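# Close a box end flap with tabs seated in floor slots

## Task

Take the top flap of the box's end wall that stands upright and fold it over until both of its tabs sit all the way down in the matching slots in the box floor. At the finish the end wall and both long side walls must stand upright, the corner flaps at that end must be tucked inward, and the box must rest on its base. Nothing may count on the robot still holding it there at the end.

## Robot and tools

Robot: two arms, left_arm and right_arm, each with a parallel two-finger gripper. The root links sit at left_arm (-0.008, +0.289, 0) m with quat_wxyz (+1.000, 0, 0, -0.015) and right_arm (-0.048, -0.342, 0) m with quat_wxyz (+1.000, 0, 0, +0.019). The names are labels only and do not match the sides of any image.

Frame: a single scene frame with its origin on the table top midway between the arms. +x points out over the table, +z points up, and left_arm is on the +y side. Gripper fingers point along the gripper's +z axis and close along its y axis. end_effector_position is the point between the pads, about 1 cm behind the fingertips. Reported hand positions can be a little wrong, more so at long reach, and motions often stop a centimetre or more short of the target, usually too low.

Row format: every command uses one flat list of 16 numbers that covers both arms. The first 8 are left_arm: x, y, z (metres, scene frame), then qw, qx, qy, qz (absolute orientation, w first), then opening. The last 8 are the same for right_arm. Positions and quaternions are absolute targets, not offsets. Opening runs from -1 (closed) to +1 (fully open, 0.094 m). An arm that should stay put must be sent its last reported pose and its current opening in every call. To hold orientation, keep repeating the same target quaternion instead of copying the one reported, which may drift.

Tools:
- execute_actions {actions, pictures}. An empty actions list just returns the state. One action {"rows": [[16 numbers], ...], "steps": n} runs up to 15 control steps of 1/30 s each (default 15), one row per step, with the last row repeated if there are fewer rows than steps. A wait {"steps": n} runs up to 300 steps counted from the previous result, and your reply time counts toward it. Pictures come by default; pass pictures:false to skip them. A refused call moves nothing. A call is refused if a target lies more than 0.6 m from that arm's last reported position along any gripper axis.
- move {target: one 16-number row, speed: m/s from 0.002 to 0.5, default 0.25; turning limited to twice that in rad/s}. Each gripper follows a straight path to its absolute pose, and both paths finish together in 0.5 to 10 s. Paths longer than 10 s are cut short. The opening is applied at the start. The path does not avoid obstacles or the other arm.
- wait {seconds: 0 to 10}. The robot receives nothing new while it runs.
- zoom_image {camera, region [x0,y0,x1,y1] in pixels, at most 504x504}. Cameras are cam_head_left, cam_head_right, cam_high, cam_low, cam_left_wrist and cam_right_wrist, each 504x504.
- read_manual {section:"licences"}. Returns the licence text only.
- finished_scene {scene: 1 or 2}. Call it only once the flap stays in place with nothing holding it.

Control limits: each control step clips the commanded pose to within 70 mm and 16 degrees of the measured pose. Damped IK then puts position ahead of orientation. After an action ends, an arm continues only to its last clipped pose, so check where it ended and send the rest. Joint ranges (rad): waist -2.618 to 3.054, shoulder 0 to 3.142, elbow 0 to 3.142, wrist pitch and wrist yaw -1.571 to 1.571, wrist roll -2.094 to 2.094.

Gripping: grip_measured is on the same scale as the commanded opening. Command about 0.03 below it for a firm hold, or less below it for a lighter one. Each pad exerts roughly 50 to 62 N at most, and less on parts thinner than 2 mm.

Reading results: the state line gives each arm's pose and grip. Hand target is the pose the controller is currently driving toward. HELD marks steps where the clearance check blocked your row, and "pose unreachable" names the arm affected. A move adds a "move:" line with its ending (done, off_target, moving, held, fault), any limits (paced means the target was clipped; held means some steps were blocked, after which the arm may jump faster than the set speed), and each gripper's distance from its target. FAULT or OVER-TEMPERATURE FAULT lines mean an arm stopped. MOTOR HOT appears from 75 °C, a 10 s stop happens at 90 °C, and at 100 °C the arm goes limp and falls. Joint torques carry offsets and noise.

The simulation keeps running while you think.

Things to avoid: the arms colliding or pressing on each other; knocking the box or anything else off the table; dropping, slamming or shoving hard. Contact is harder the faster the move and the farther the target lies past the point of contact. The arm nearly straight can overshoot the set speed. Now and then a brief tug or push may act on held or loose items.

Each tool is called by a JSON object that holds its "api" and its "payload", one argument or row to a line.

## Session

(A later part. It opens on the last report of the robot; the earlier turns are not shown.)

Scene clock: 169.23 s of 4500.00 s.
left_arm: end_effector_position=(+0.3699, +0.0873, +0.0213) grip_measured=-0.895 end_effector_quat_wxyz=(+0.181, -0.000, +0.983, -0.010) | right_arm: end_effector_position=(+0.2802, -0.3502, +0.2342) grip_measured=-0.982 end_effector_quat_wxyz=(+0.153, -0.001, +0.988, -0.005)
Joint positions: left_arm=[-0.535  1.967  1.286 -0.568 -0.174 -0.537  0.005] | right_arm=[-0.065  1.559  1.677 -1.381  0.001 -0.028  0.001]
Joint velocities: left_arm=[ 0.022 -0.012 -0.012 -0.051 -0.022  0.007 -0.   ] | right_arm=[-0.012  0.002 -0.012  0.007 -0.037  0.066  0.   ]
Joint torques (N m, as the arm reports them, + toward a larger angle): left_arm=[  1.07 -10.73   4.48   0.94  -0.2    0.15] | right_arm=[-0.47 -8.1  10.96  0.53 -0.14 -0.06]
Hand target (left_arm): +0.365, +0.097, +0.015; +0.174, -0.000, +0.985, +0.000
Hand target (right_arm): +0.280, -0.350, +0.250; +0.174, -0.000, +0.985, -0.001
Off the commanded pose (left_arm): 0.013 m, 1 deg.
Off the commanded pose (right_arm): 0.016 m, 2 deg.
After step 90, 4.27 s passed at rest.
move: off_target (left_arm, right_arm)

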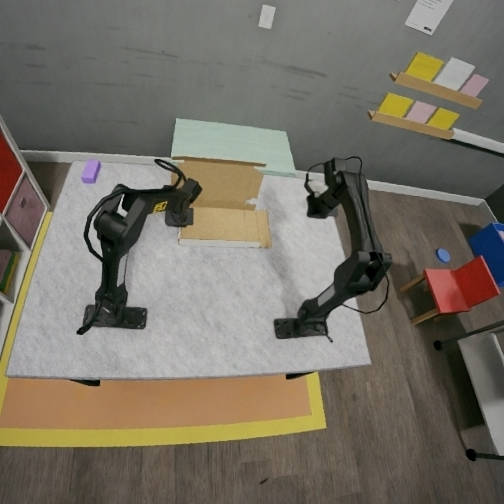

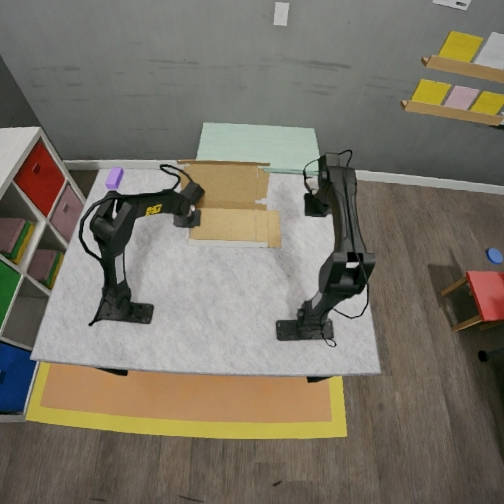

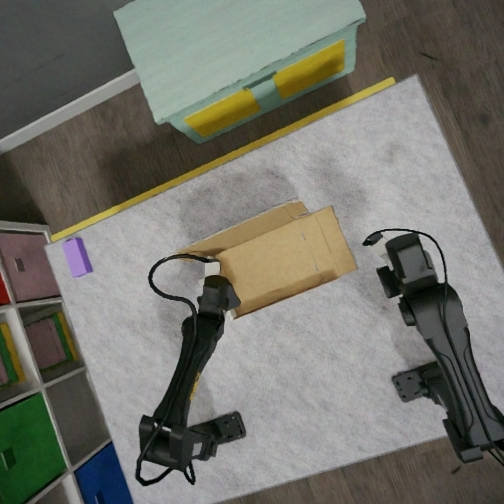

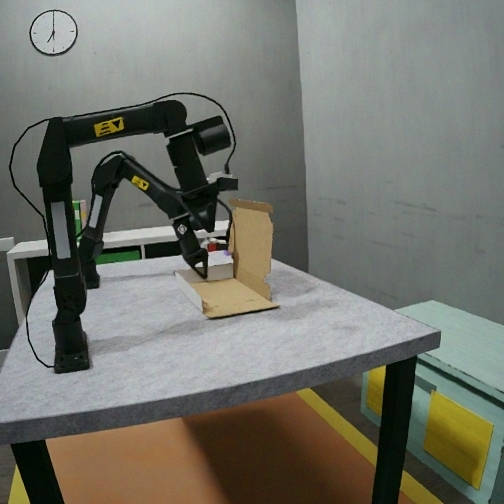

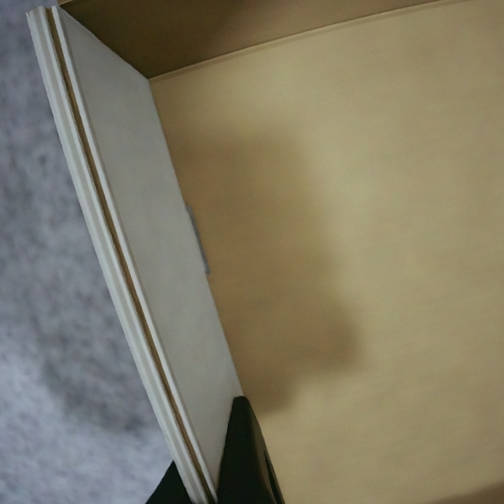

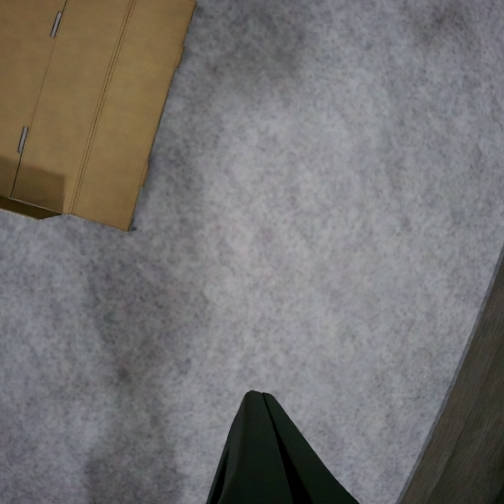

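{"api": "move", "payload": {
  "target": [0.368,0.09,0.012,0.174,0,0.985,0,-1,0.28,-0.35,0.25,0.174,0,0.985,0,-1],
  "speed": 0.03
}}

{"api": "move", "payload": {
  "target": [0.368,0.088,0.02,0.174,0,0.985,0,-0.3,0.28,-0.35,0.25,0.174,0,0.985,0,-1],
  "speed": 0.03
}}

{"api": "move", "payload": {
  "target": [0.34,0.088,0.13,0.174,0,0.985,0,-0.3,0.28,-0.35,0.25,0.174,0,0.985,0,-1],
  "speed": 0.15
}}

Scene clock: 176.23 s of 4500.00 s.
left_arm: end_effector_position=(+0.3699, +0.0873, +0.0212) grip_measured=-0.936 end_effector_quat_wxyz=(+0.181, -0.000, +0.983, -0.010) | right_arm: end_effector_position=(+0.2802, -0.3502, +0.2342) grip_measured=-0.982 end_effector_quat_wxyz=(+0.153, -0.001, +0.988, -0.005)
Joint positions: left_arm=[-0.535  1.967  1.286 -0.568 -0.174 -0.537  0.003] | right_arm=[-0.065  1.559  1.677 -1.381  0.001 -0.028  0.001]
Joint velocities: left_arm=[-0.012  0.007  0.007  0.007 -0.007 -0.095  0.   ] | right_arm=[ 0.027 -0.022 -0.022  0.051 -0.022 -0.066  0.001]
Joint torques (N m, as the arm reports them, + toward a larger angle): left_arm=[-0.22 -8.83  6.59  0.92 -0.24  0.04] | right_arm=[-0.47 -8.1  10.96  0.53 -0.14 -0.06]
Hand target (left_arm): +0.368, +0.090, +0.012; +0.174, +0.000, +0.985, +0.000
Hand target (right_arm): +0.280, -0.350, +0.250; +0.174, -0.000, +0.985, -0.001
Off the commanded pose (left_arm): 0.010 m, 1 deg.
Off the commanded pose (right_arm): 0.016 m, 2 deg.
After step 90, 3.07 s passed at rest.
move: off_target (right_arm)

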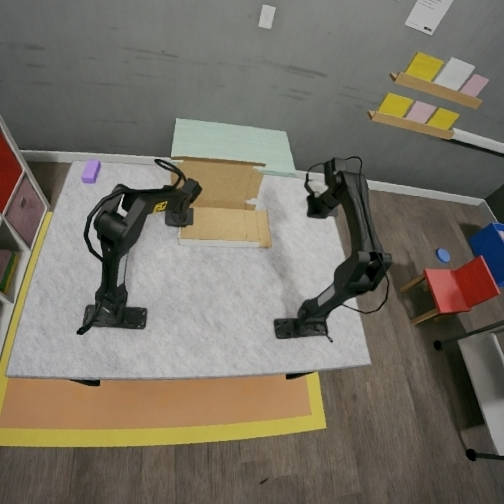

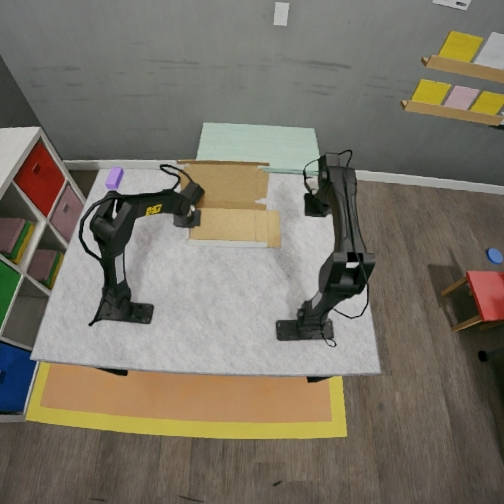

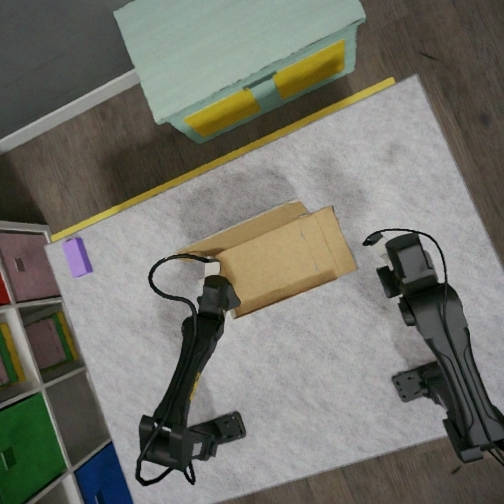

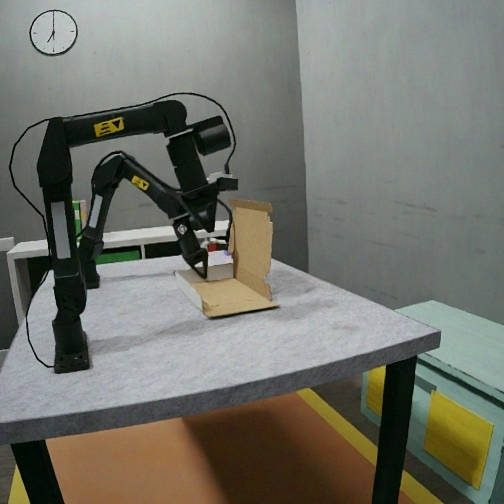

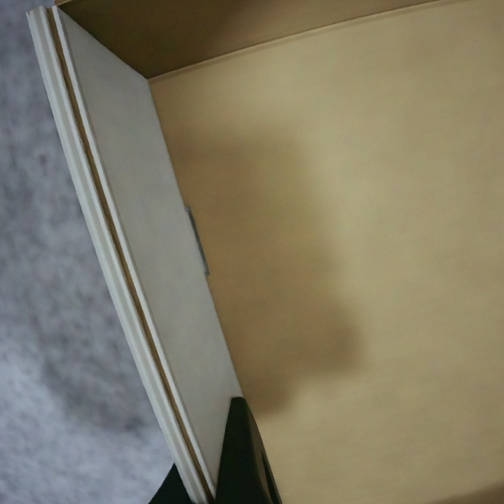

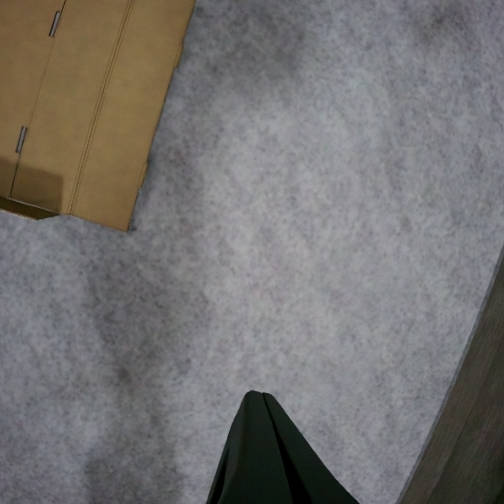

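Scene clock: 177.17 s of 4500.00 s.
left_arm: end_effector_position=(+0.3686, +0.0880, +0.0207) grip_measured=-0.302 end_effector_quat_wxyz=(+0.178, -0.000, +0.984, -0.009) | right_arm: end_effector_position=(+0.2802, -0.3502, +0.2342) grip_measured=-0.982 end_effector_quat_wxyz=(+0.153, -0.001, +0.988, -0.005)
Joint positions: left_arm=[-0.535  1.967  1.286 -0.574 -0.174 -0.537  0.033] | right_arm=[-0.065  1.559  1.677 -1.381  0.001 -0.028  0.001]
Joint velocities: left_arm=[-0.002  0.007 -0.007 -0.037 -0.037 -0.051  0.001] | right_arm=[ 0.017 -0.002 -0.012 -0.022  0.095 -0.022 -0.001]
Joint torques (N m, as the arm reports them, + toward a larger angle): left_arm=[-0.77 -9.63  8.71  0.72 -0.25  0.  ] | right_arm=[-0.47 -8.09 10.96  0.53 -0.14 -0.06]
Hand target (left_arm): +0.368, +0.088, +0.020; +0.174, +0.000, +0.985, -0.000
Hand target (right_arm): +0.280, -0.350, +0.250; +0.174, -0.000, +0.985, -0.001
Off the commanded pose (left_arm): 0.001 m, 1 deg.
Off the commanded pose (right_arm): 0.016 m, 2 deg.
move: off_target (right_arm)

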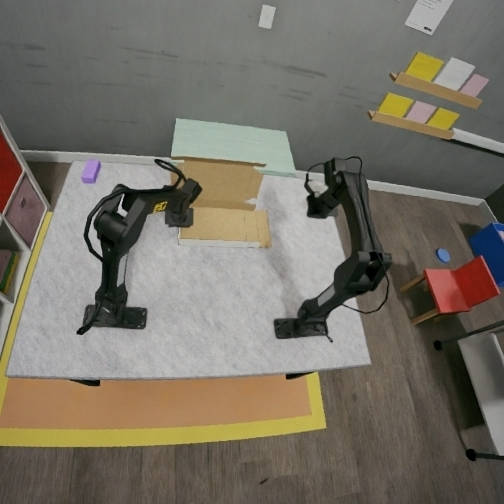

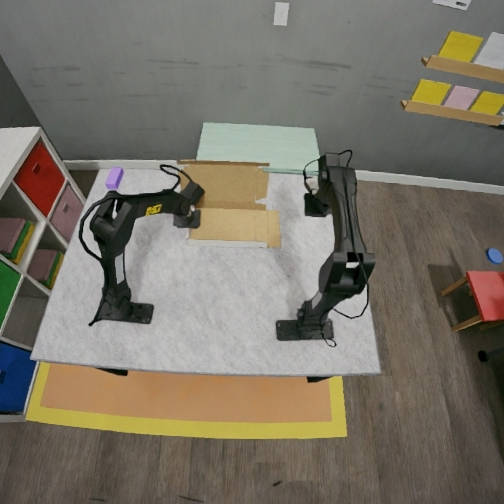

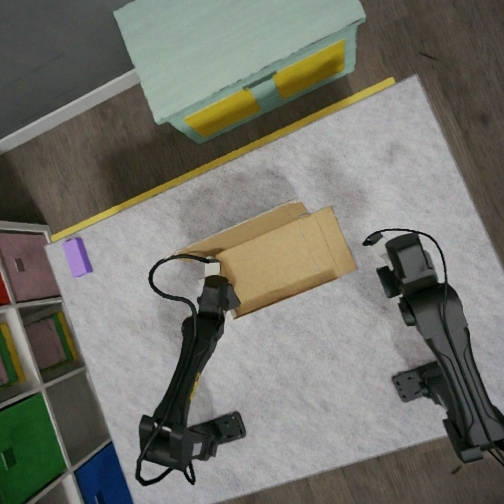

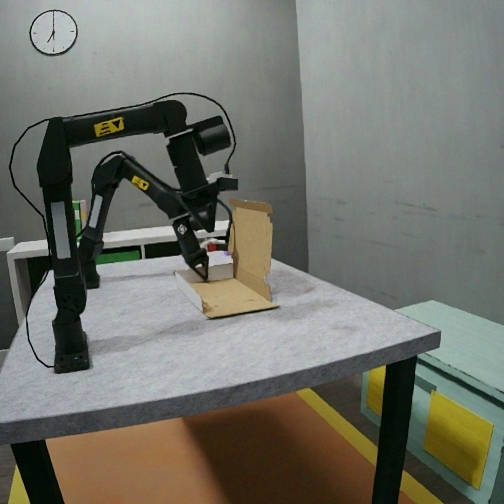

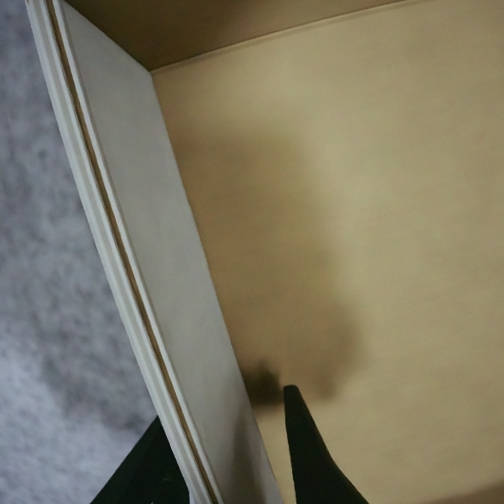

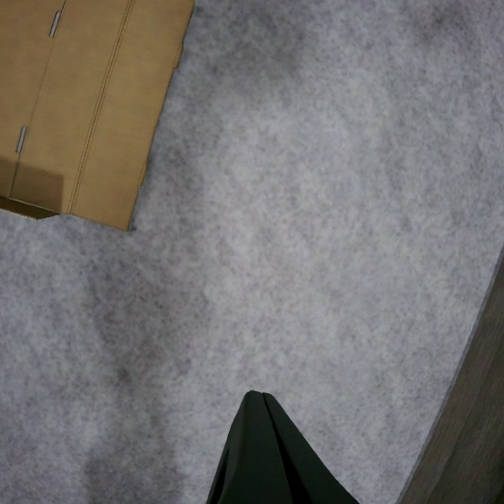

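Scene clock: 178.60 s of 4500.00 s.
left_arm: end_effector_position=(+0.3405, +0.0876, +0.1222) grip_measured=-0.302 end_effector_quat_wxyz=(+0.168, +0.003, +0.986, -0.004) | right_arm: end_effector_position=(+0.2802, -0.3502, +0.2342) grip_measured=-0.982 end_effector_quat_wxyz=(+0.153, -0.001, +0.988, -0.005)
Joint positions: left_arm=[-0.577  1.803  1.493 -0.975 -0.182 -0.574  0.033] | right_arm=[-0.065  1.559  1.677 -1.381  0.001 -0.028  0.001]
Joint velocities: left_arm=[-0.007 -0.027 -0.002 -0.022 -0.037 -0.066 -0.001] | right_arm=[ 0.012 -0.007 -0.007 -0.007 -0.037 -0.007  0.002]
Joint torques (N m, as the arm reports them, + toward a larger angle): left_arm=[-0.71 -9.64  9.7   0.69 -0.29 -0.07] | right_arm=[-0.47 -8.1  10.96  0.53 -0.14 -0.06]
Hand target (left_arm): +0.341, +0.087, +0.130; +0.174, -0.000, +0.985, -0.000
Hand target (right_arm): +0.280, -0.350, +0.250; +0.174, -0.000, +0.985, -0.001
Off the commanded pose (left_arm): 0.008 m, 1 deg.
Off the commanded pose (right_arm): 0.016 m, 2 deg.
move: off_target (right_arm)

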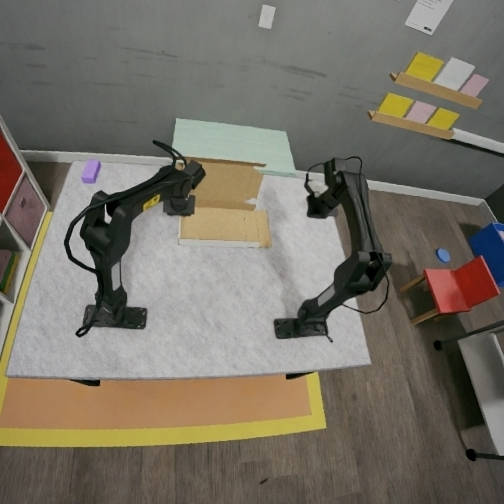

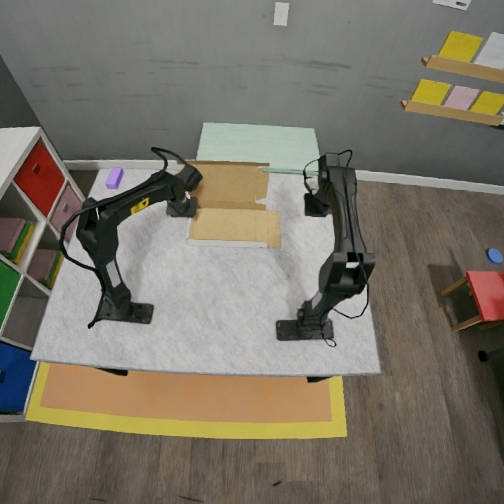

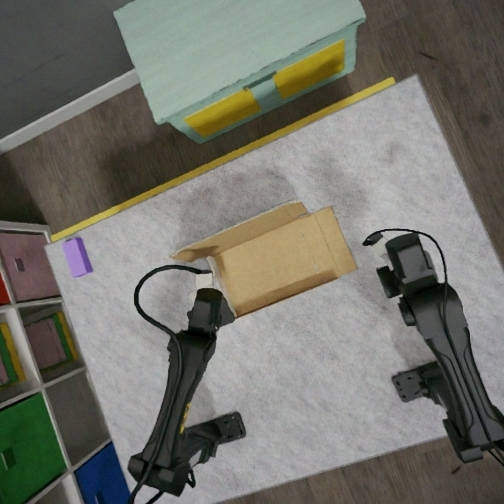

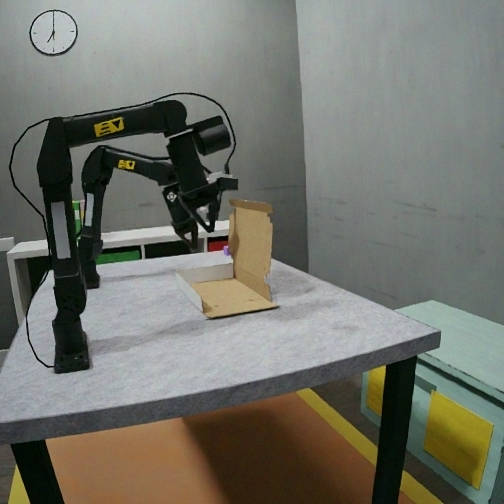

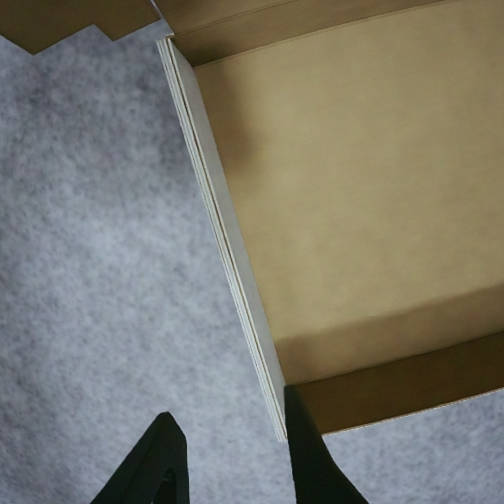

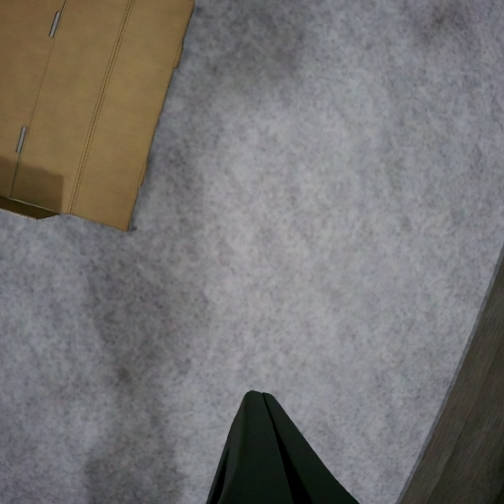

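{"api": "zoom_image", "payload": {
  "camera": "cam_low",
  "region": [160,230,260,330]
}}

{"api": "zoom_image", "payload": {
  "camera": "cam_left_wrist",
  "region": [130,20,380,450]
}}

Region (160, 230, 260, 330) of cam_low's 504x504 image, scaled by 5.040, with more detail than that image has.

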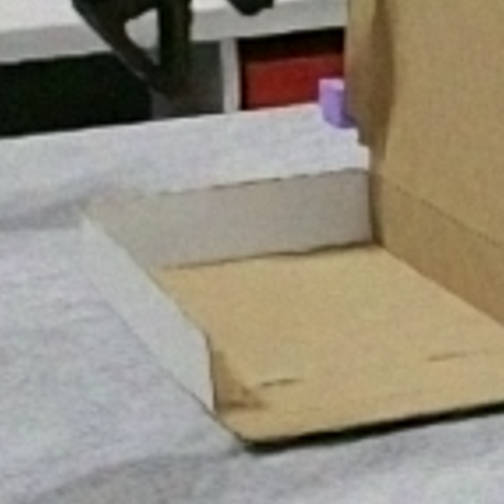

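Region (130, 20, 380, 450) of cam_left_wrist's 504x504 image, scaled by 1.172, with more detail than that image has; it fills the left 293 columns of this view, and the rest is white.

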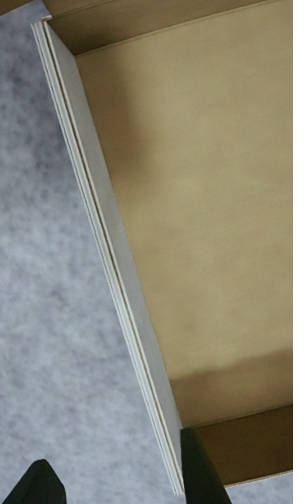

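Looks seated; one press-down to make sure.

{"api": "move", "payload": {
  "target": [0.365,0.088,0.04,0.174,0,0.985,0,-0.3,0.28,-0.35,0.25,0.174,0,0.985,0,-1],
  "speed": 0.1
}}

{"api": "move", "payload": {
  "target": [0.365,0.088,0.04,0.174,0,0.985,0,-1,0.28,-0.35,0.25,0.174,0,0.985,0,-1]
}}

{"api": "move", "payload": {
  "target": [0.362,0.088,0.015,0.174,0,0.985,0,-1,0.28,-0.35,0.25,0.174,0,0.985,0,-1],
  "speed": 0.03
}}

{"api": "move", "payload": {
  "target": [0.365,0.088,0.038,0.174,0,0.985,0,-0.2,0.28,-0.35,0.25,0.174,0,0.985,0,-1],
  "speed": 0.03
}}

{"api": "move", "payload": {
  "target": [0.33,0.11,0.16,0.174,0,0.985,0,-0.2,0.28,-0.35,0.25,0.174,0,0.985,0,-1],
  "speed": 0.15
}}

Scene clock: 187.57 s of 4500.00 s.
left_arm: end_effector_position=(+0.3641, +0.0840, +0.0459) grip_measured=-0.302 end_effector_quat_wxyz=(+0.175, -0.000, +0.985, -0.005) | right_arm: end_effector_position=(+0.2802, -0.3502, +0.2342) grip_measured=-0.982 end_effector_quat_wxyz=(+0.153, -0.001, +0.988, -0.005)
Joint positions: left_arm=[-0.552  1.932  1.347 -0.683 -0.182 -0.555  0.033] | right_arm=[-0.065  1.559  1.677 -1.381  0.001 -0.028  0.001]
Joint velocities: left_arm=[ 0.007 -0.002 -0.007  0.095  0.037  0.022 -0.   ] | right_arm=[-0.012 -0.002 -0.017 -0.051 -0.037 -0.081 -0.001]
Joint torques (N m, as the arm reports them, + toward a larger angle): left_arm=[ 0.55 -9.8   5.91  0.96 -0.2   0.16] | right_arm=[-0.47 -8.09 10.96  0.53 -0.14 -0.05]
Hand target (left_arm): +0.364, +0.088, +0.040; +0.174, -0.000, +0.985, +0.000
Hand target (right_arm): +0.280, -0.350, +0.250; +0.174, -0.000, +0.985, -0.001
Off the commanded pose (left_arm): 0.007 m, 1 deg.
Off the commanded pose (right_arm): 0.016 m, 2 deg.
After step 90, 4.57 s passed at rest.
move: off_target (right_arm)

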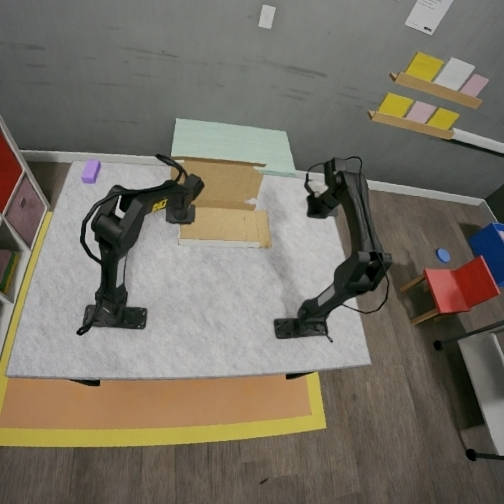

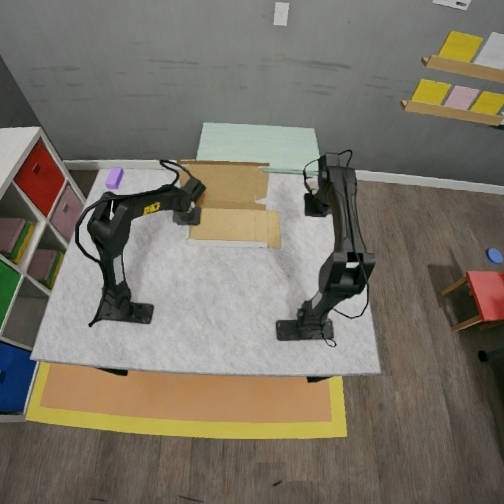

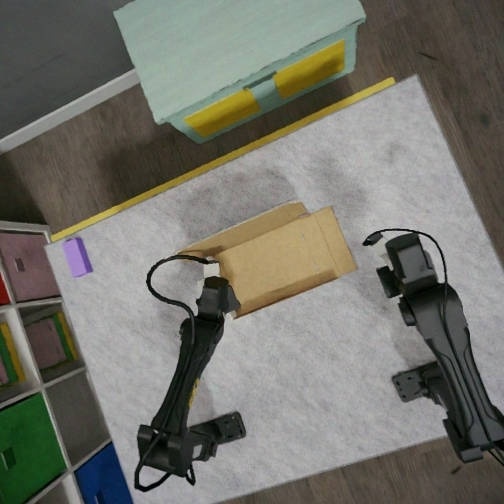

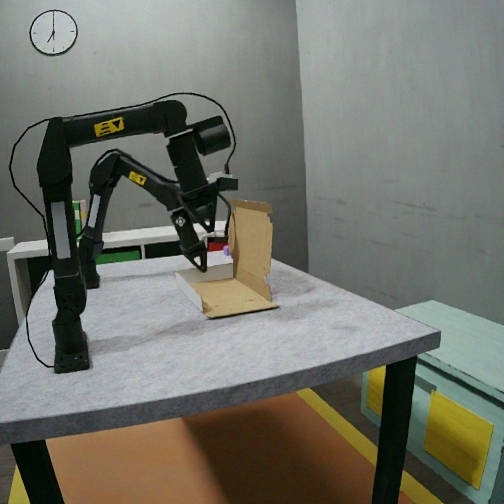

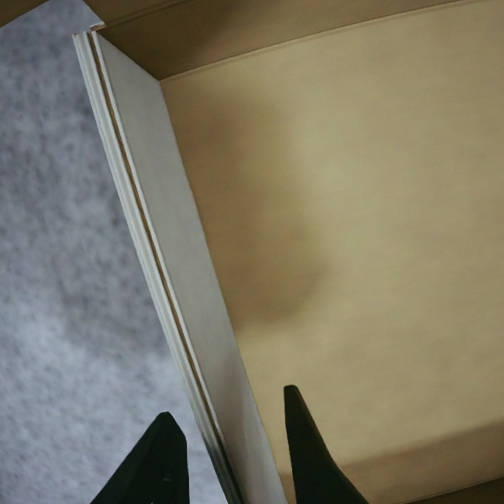

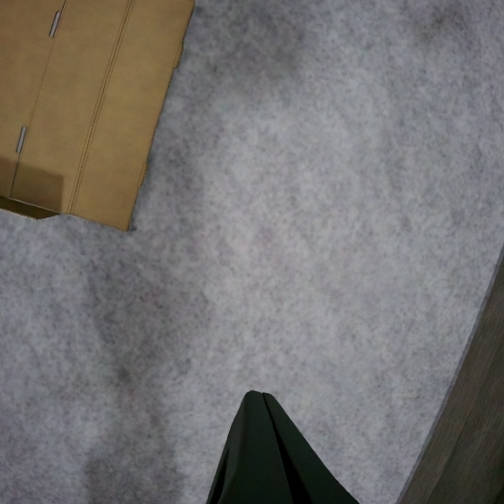

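Scene clock: 188.27 s of 4500.00 s.
left_arm: end_effector_position=(+0.3641, +0.0840, +0.0459) grip_measured=-0.926 end_effector_quat_wxyz=(+0.175, -0.000, +0.985, -0.005) | right_arm: end_effector_position=(+0.2802, -0.3502, +0.2342) grip_measured=-0.982 end_effector_quat_wxyz=(+0.153, -0.001, +0.988, -0.005)
Joint positions: left_arm=[-0.552  1.932  1.347 -0.683 -0.182 -0.555  0.003] | right_arm=[-0.065  1.559  1.677 -1.381  0.001 -0.028  0.001]
Joint velocities: left_arm=[-0.017 -0.017  0.022 -0.037 -0.007  0.066 -0.   ] | right_arm=[ 0.012  0.007  0.002  0.066  0.051 -0.022 -0.001]
Joint torques (N m, as the arm reports them, + toward a larger angle): left_arm=[ 0.54 -9.55  6.27  0.98 -0.2   0.13] | right_arm=[-0.47 -8.1  10.96  0.53 -0.15 -0.06]
Hand target (left_arm): +0.365, +0.088, +0.040; +0.174, -0.000, +0.985, +0.000
Hand target (right_arm): +0.280, -0.350, +0.250; +0.174, -0.000, +0.985, -0.001
Off the commanded pose (left_arm): 0.007 m, 1 deg.
Off the commanded pose (right_arm): 0.016 m, 2 deg.
move: off_target (right_arm)

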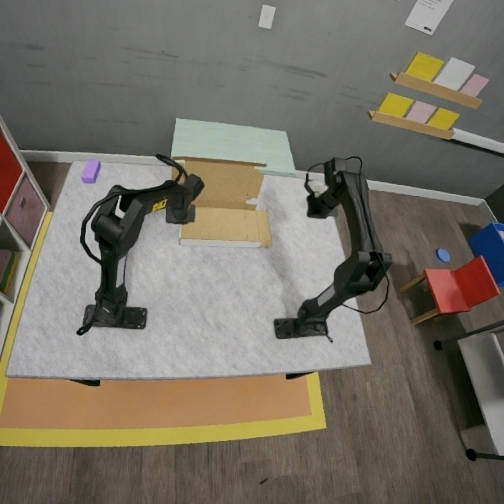

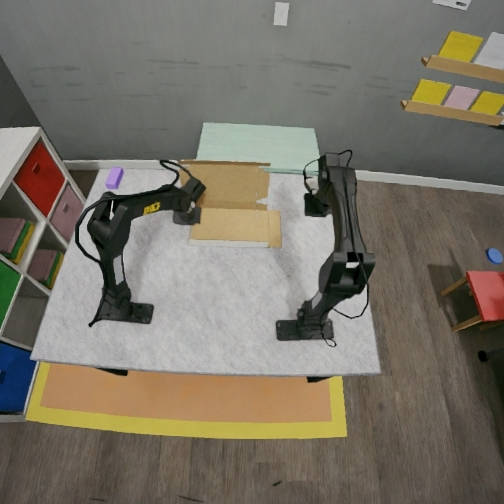

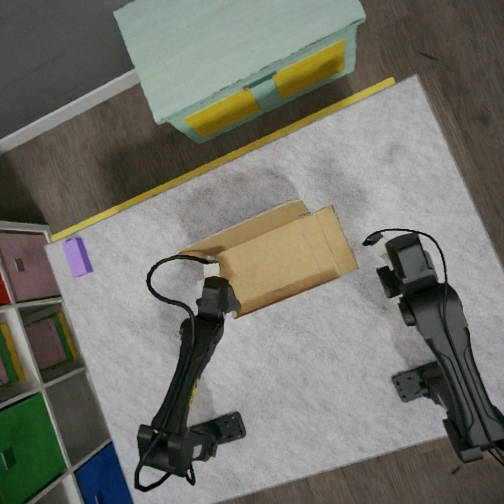

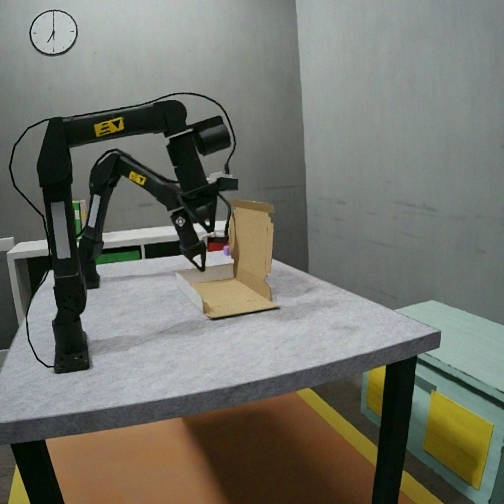

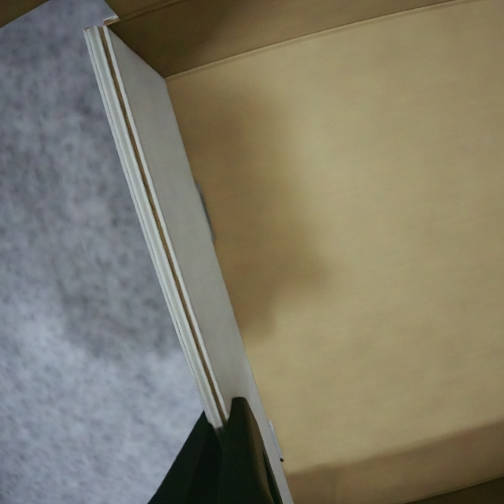

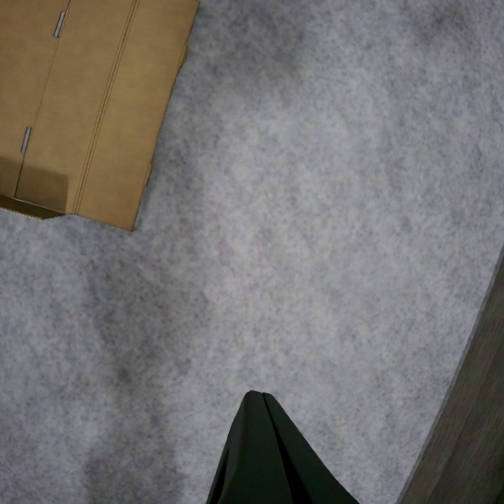

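Scene clock: 189.53 s of 4500.00 s.
left_arm: end_effector_position=(+0.3647, +0.0837, +0.0441) grip_measured=-0.926 end_effector_quat_wxyz=(+0.186, -0.002, +0.982, -0.012) | right_arm: end_effector_position=(+0.2802, -0.3502, +0.2342) grip_measured=-0.982 end_effector_quat_wxyz=(+0.153, -0.001, +0.988, -0.005)
Joint positions: left_arm=[-0.552  1.918  1.311 -0.635 -0.183 -0.555  0.003] | right_arm=[-0.065  1.559  1.677 -1.381  0.001 -0.028  0.001]
Joint velocities: left_arm=[-0.027 -0.002 -0.012 -0.007  0.007  0.022  0.001] | right_arm=[ 0.002 -0.007 -0.012 -0.022 -0.066  0.007 -0.   ]
Joint torques (N m, as the arm reports them, + toward a larger angle): left_arm=[ 0.21 -6.65  3.09  1.41 -0.18  0.09] | right_arm=[-0.47 -8.09 10.96  0.53 -0.15 -0.05]
Hand target (left_arm): +0.360, +0.089, +0.016; +0.173, -0.000, +0.985, +0.000
Hand target (right_arm): +0.280, -0.350, +0.250; +0.174, -0.000, +0.985, -0.001
Off the commanded pose (left_arm): 0.030 m, 2 deg.
Off the commanded pose (right_arm): 0.016 m, 2 deg.
move: off_target (left_arm, right_arm)

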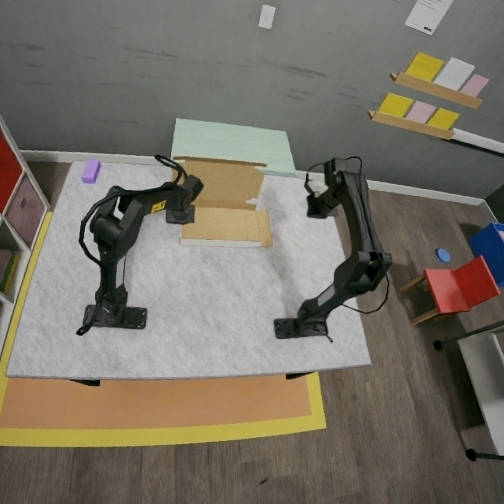

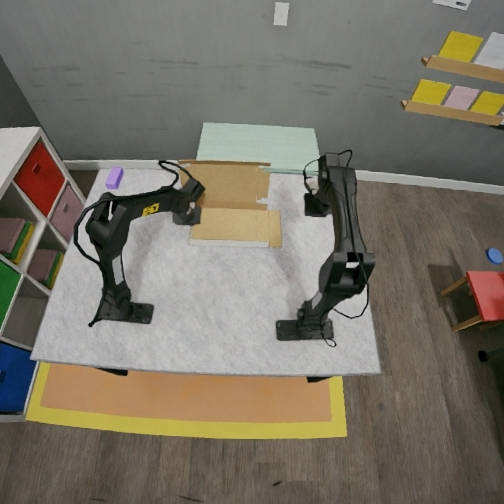

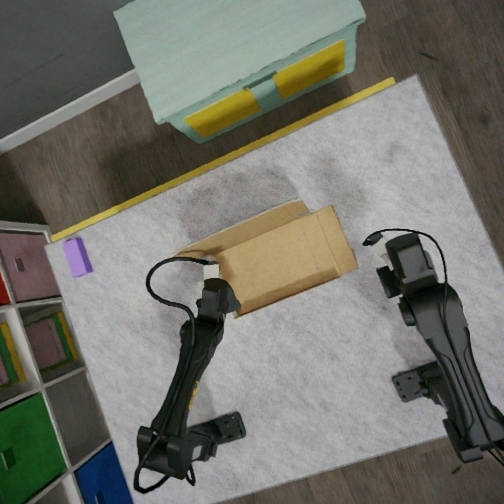

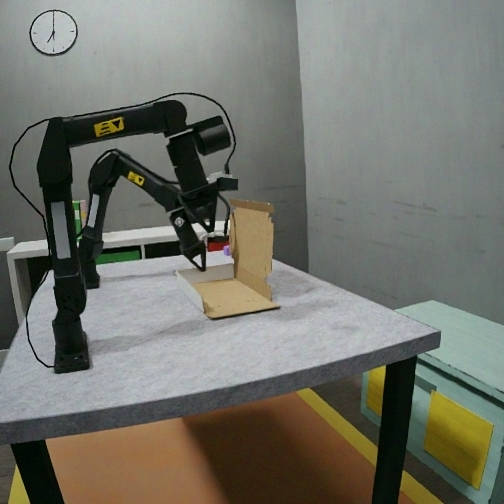

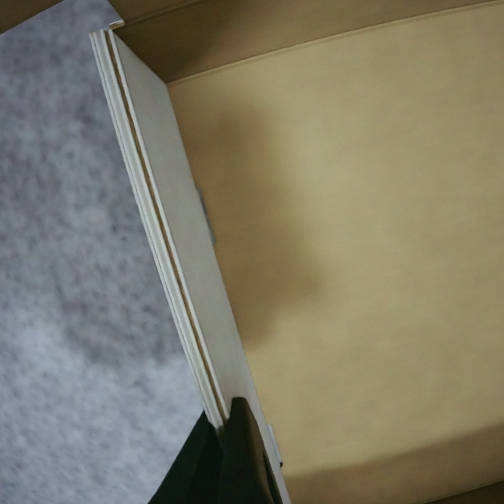

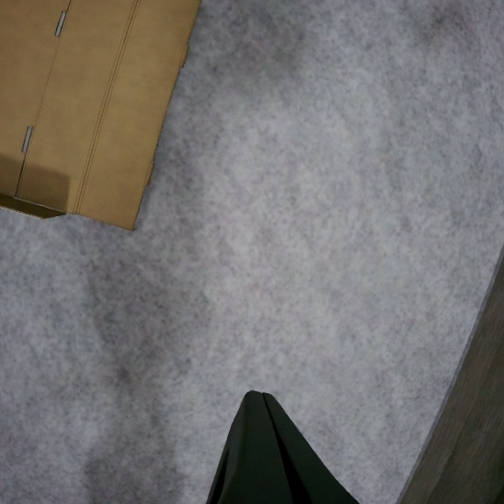

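Scene clock: 190.47 s of 4500.00 s.
left_arm: end_effector_position=(+0.3633, +0.0845, +0.0387) grip_measured=-0.202 end_effector_quat_wxyz=(+0.179, -0.001, +0.984, -0.008) | right_arm: end_effector_position=(+0.2802, -0.3502, +0.2342) grip_measured=-0.982 end_effector_quat_wxyz=(+0.153, -0.001, +0.988, -0.005)
Joint positions: left_arm=[-0.552  1.931  1.311 -0.637 -0.182 -0.555  0.037] | right_arm=[-0.065  1.559  1.677 -1.381  0.001 -0.028  0.001]
Joint velocities: left_arm=[-0.017 -0.002  0.017  0.022 -0.007 -0.007 -0.   ] | right_arm=[ 0.012  0.012 -0.007 -0.007  0.022  0.007 -0.   ]
Joint torques (N m, as the arm reports them, + toward a larger angle): left_arm=[ 0.63 -9.21  9.01  0.69 -0.18  0.16] | right_arm=[-0.47 -8.1  10.96  0.53 -0.14 -0.05]
Hand target (left_arm): +0.365, +0.088, +0.038; +0.174, -0.000, +0.985, -0.000
Hand target (right_arm): +0.280, -0.350, +0.250; +0.174, -0.000, +0.985, -0.001
Off the commanded pose (left_arm): 0.004 m, 1 deg.
Off the commanded pose (right_arm): 0.016 m, 2 deg.
move: off_target (right_arm)

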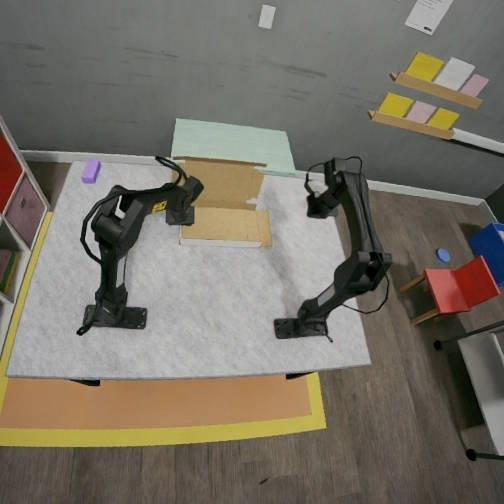

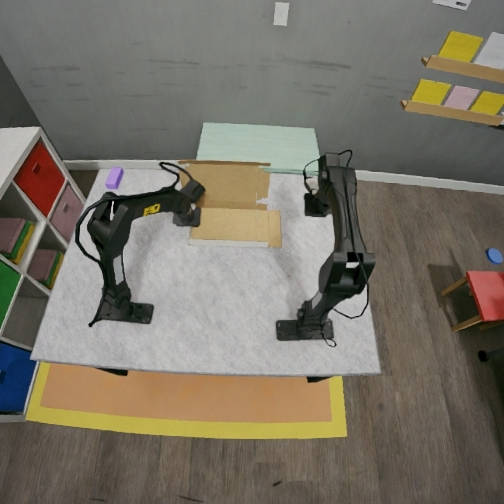

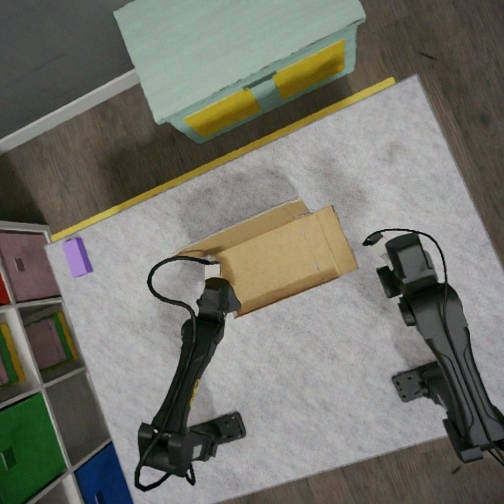

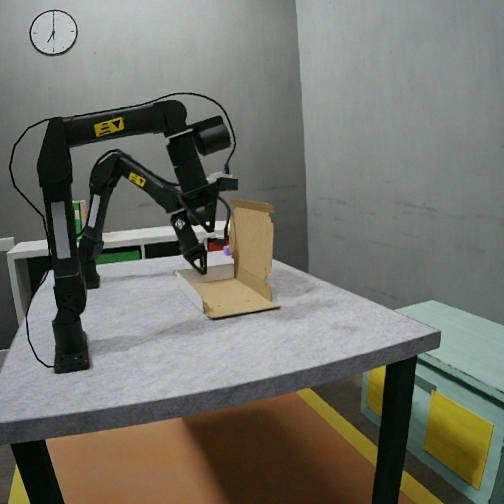

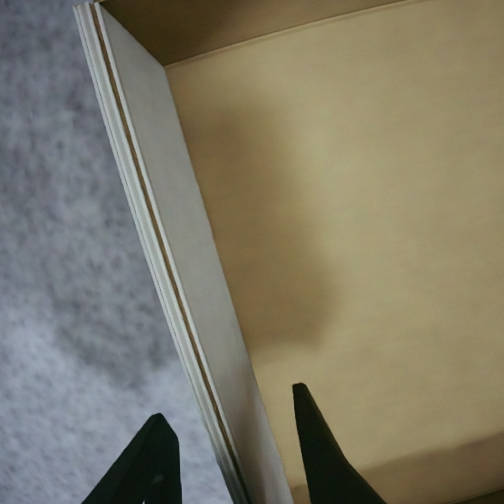

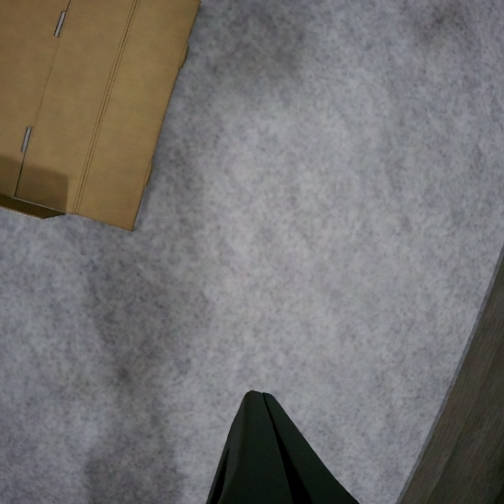

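Scene clock: 191.97 s of 4500.00 s.
left_arm: end_effector_position=(+0.3302, +0.1063, +0.1531) grip_measured=-0.202 end_effector_quat_wxyz=(+0.171, +0.000, +0.985, -0.002) | right_arm: end_effector_position=(+0.2802, -0.3502, +0.2342) grip_measured=-0.982 end_effector_quat_wxyz=(+0.153, -0.001, +0.988, -0.005)
Joint positions: left_arm=[-0.552  1.724  1.518 -1.071 -0.182 -0.554  0.037] | right_arm=[-0.065  1.559  1.677 -1.381  0.001 -0.028  0.001]
Joint velocities: left_arm=[-0.027  0.012 -0.002 -0.007  0.037 -0.081 -0.001] | right_arm=[-0.007 -0.002 -0.017 -0.022  0.022 -0.007 -0.001]
Joint torques (N m, as the arm reports them, + toward a larger angle): left_arm=[ 0.52 -8.89  9.72  0.67 -0.17  0.13] | right_arm=[-0.47 -8.09 10.96  0.53 -0.15 -0.06]
Hand target (left_arm): +0.331, +0.110, +0.161; +0.174, +0.000, +0.985, -0.000
Hand target (right_arm): +0.280, -0.350, +0.250; +0.174, -0.000, +0.985, -0.001
Off the commanded pose (left_arm): 0.008 m, 0 deg.
Off the commanded pose (right_arm): 0.016 m, 2 deg.
move: off_target (right_arm)

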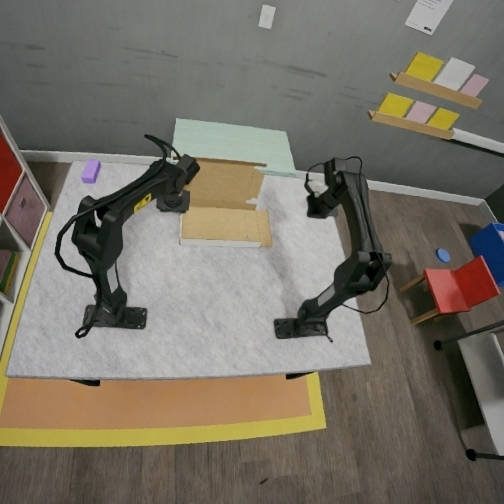

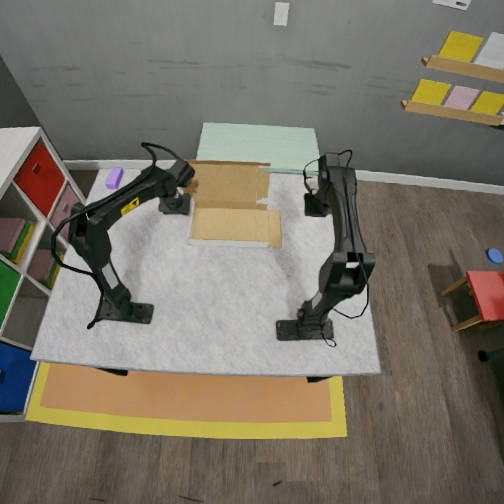

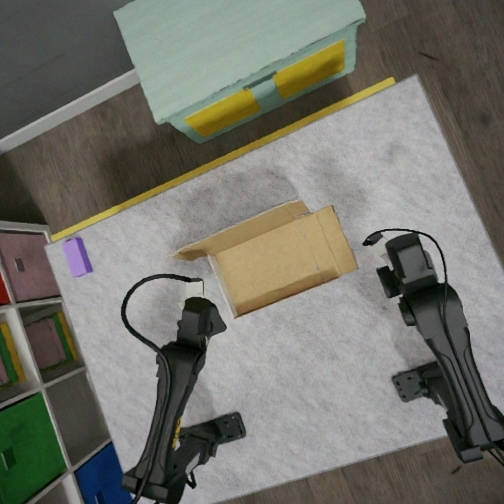

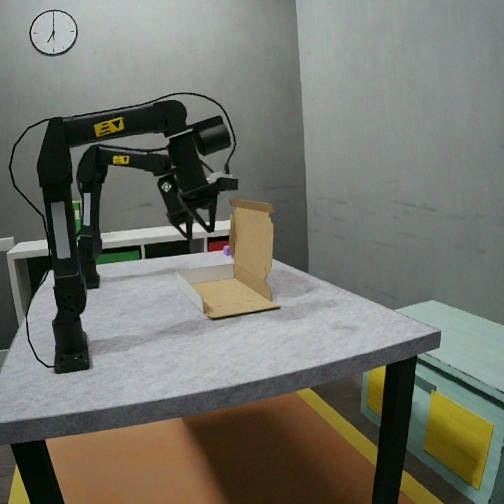

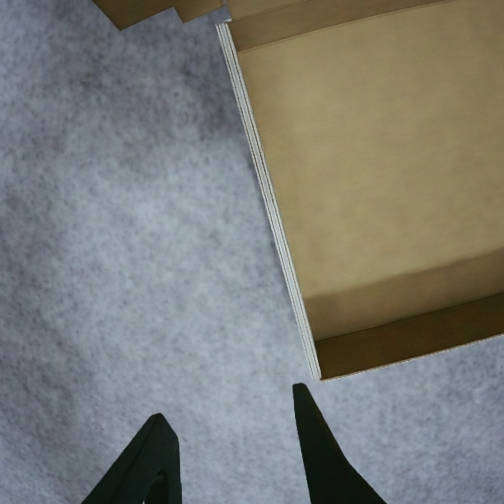

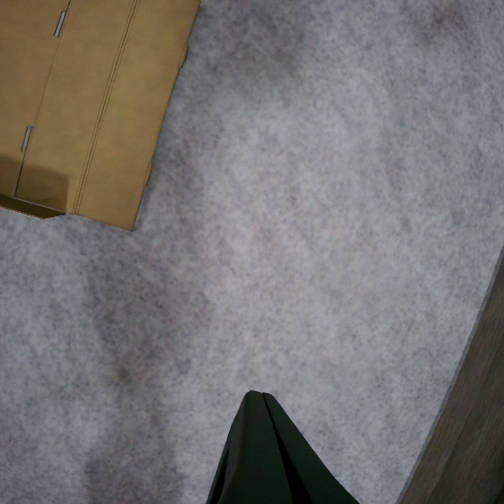

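{"api": "finished_scene", "payload": {
  "scene": 1
}}

The scene is finished: the task was done.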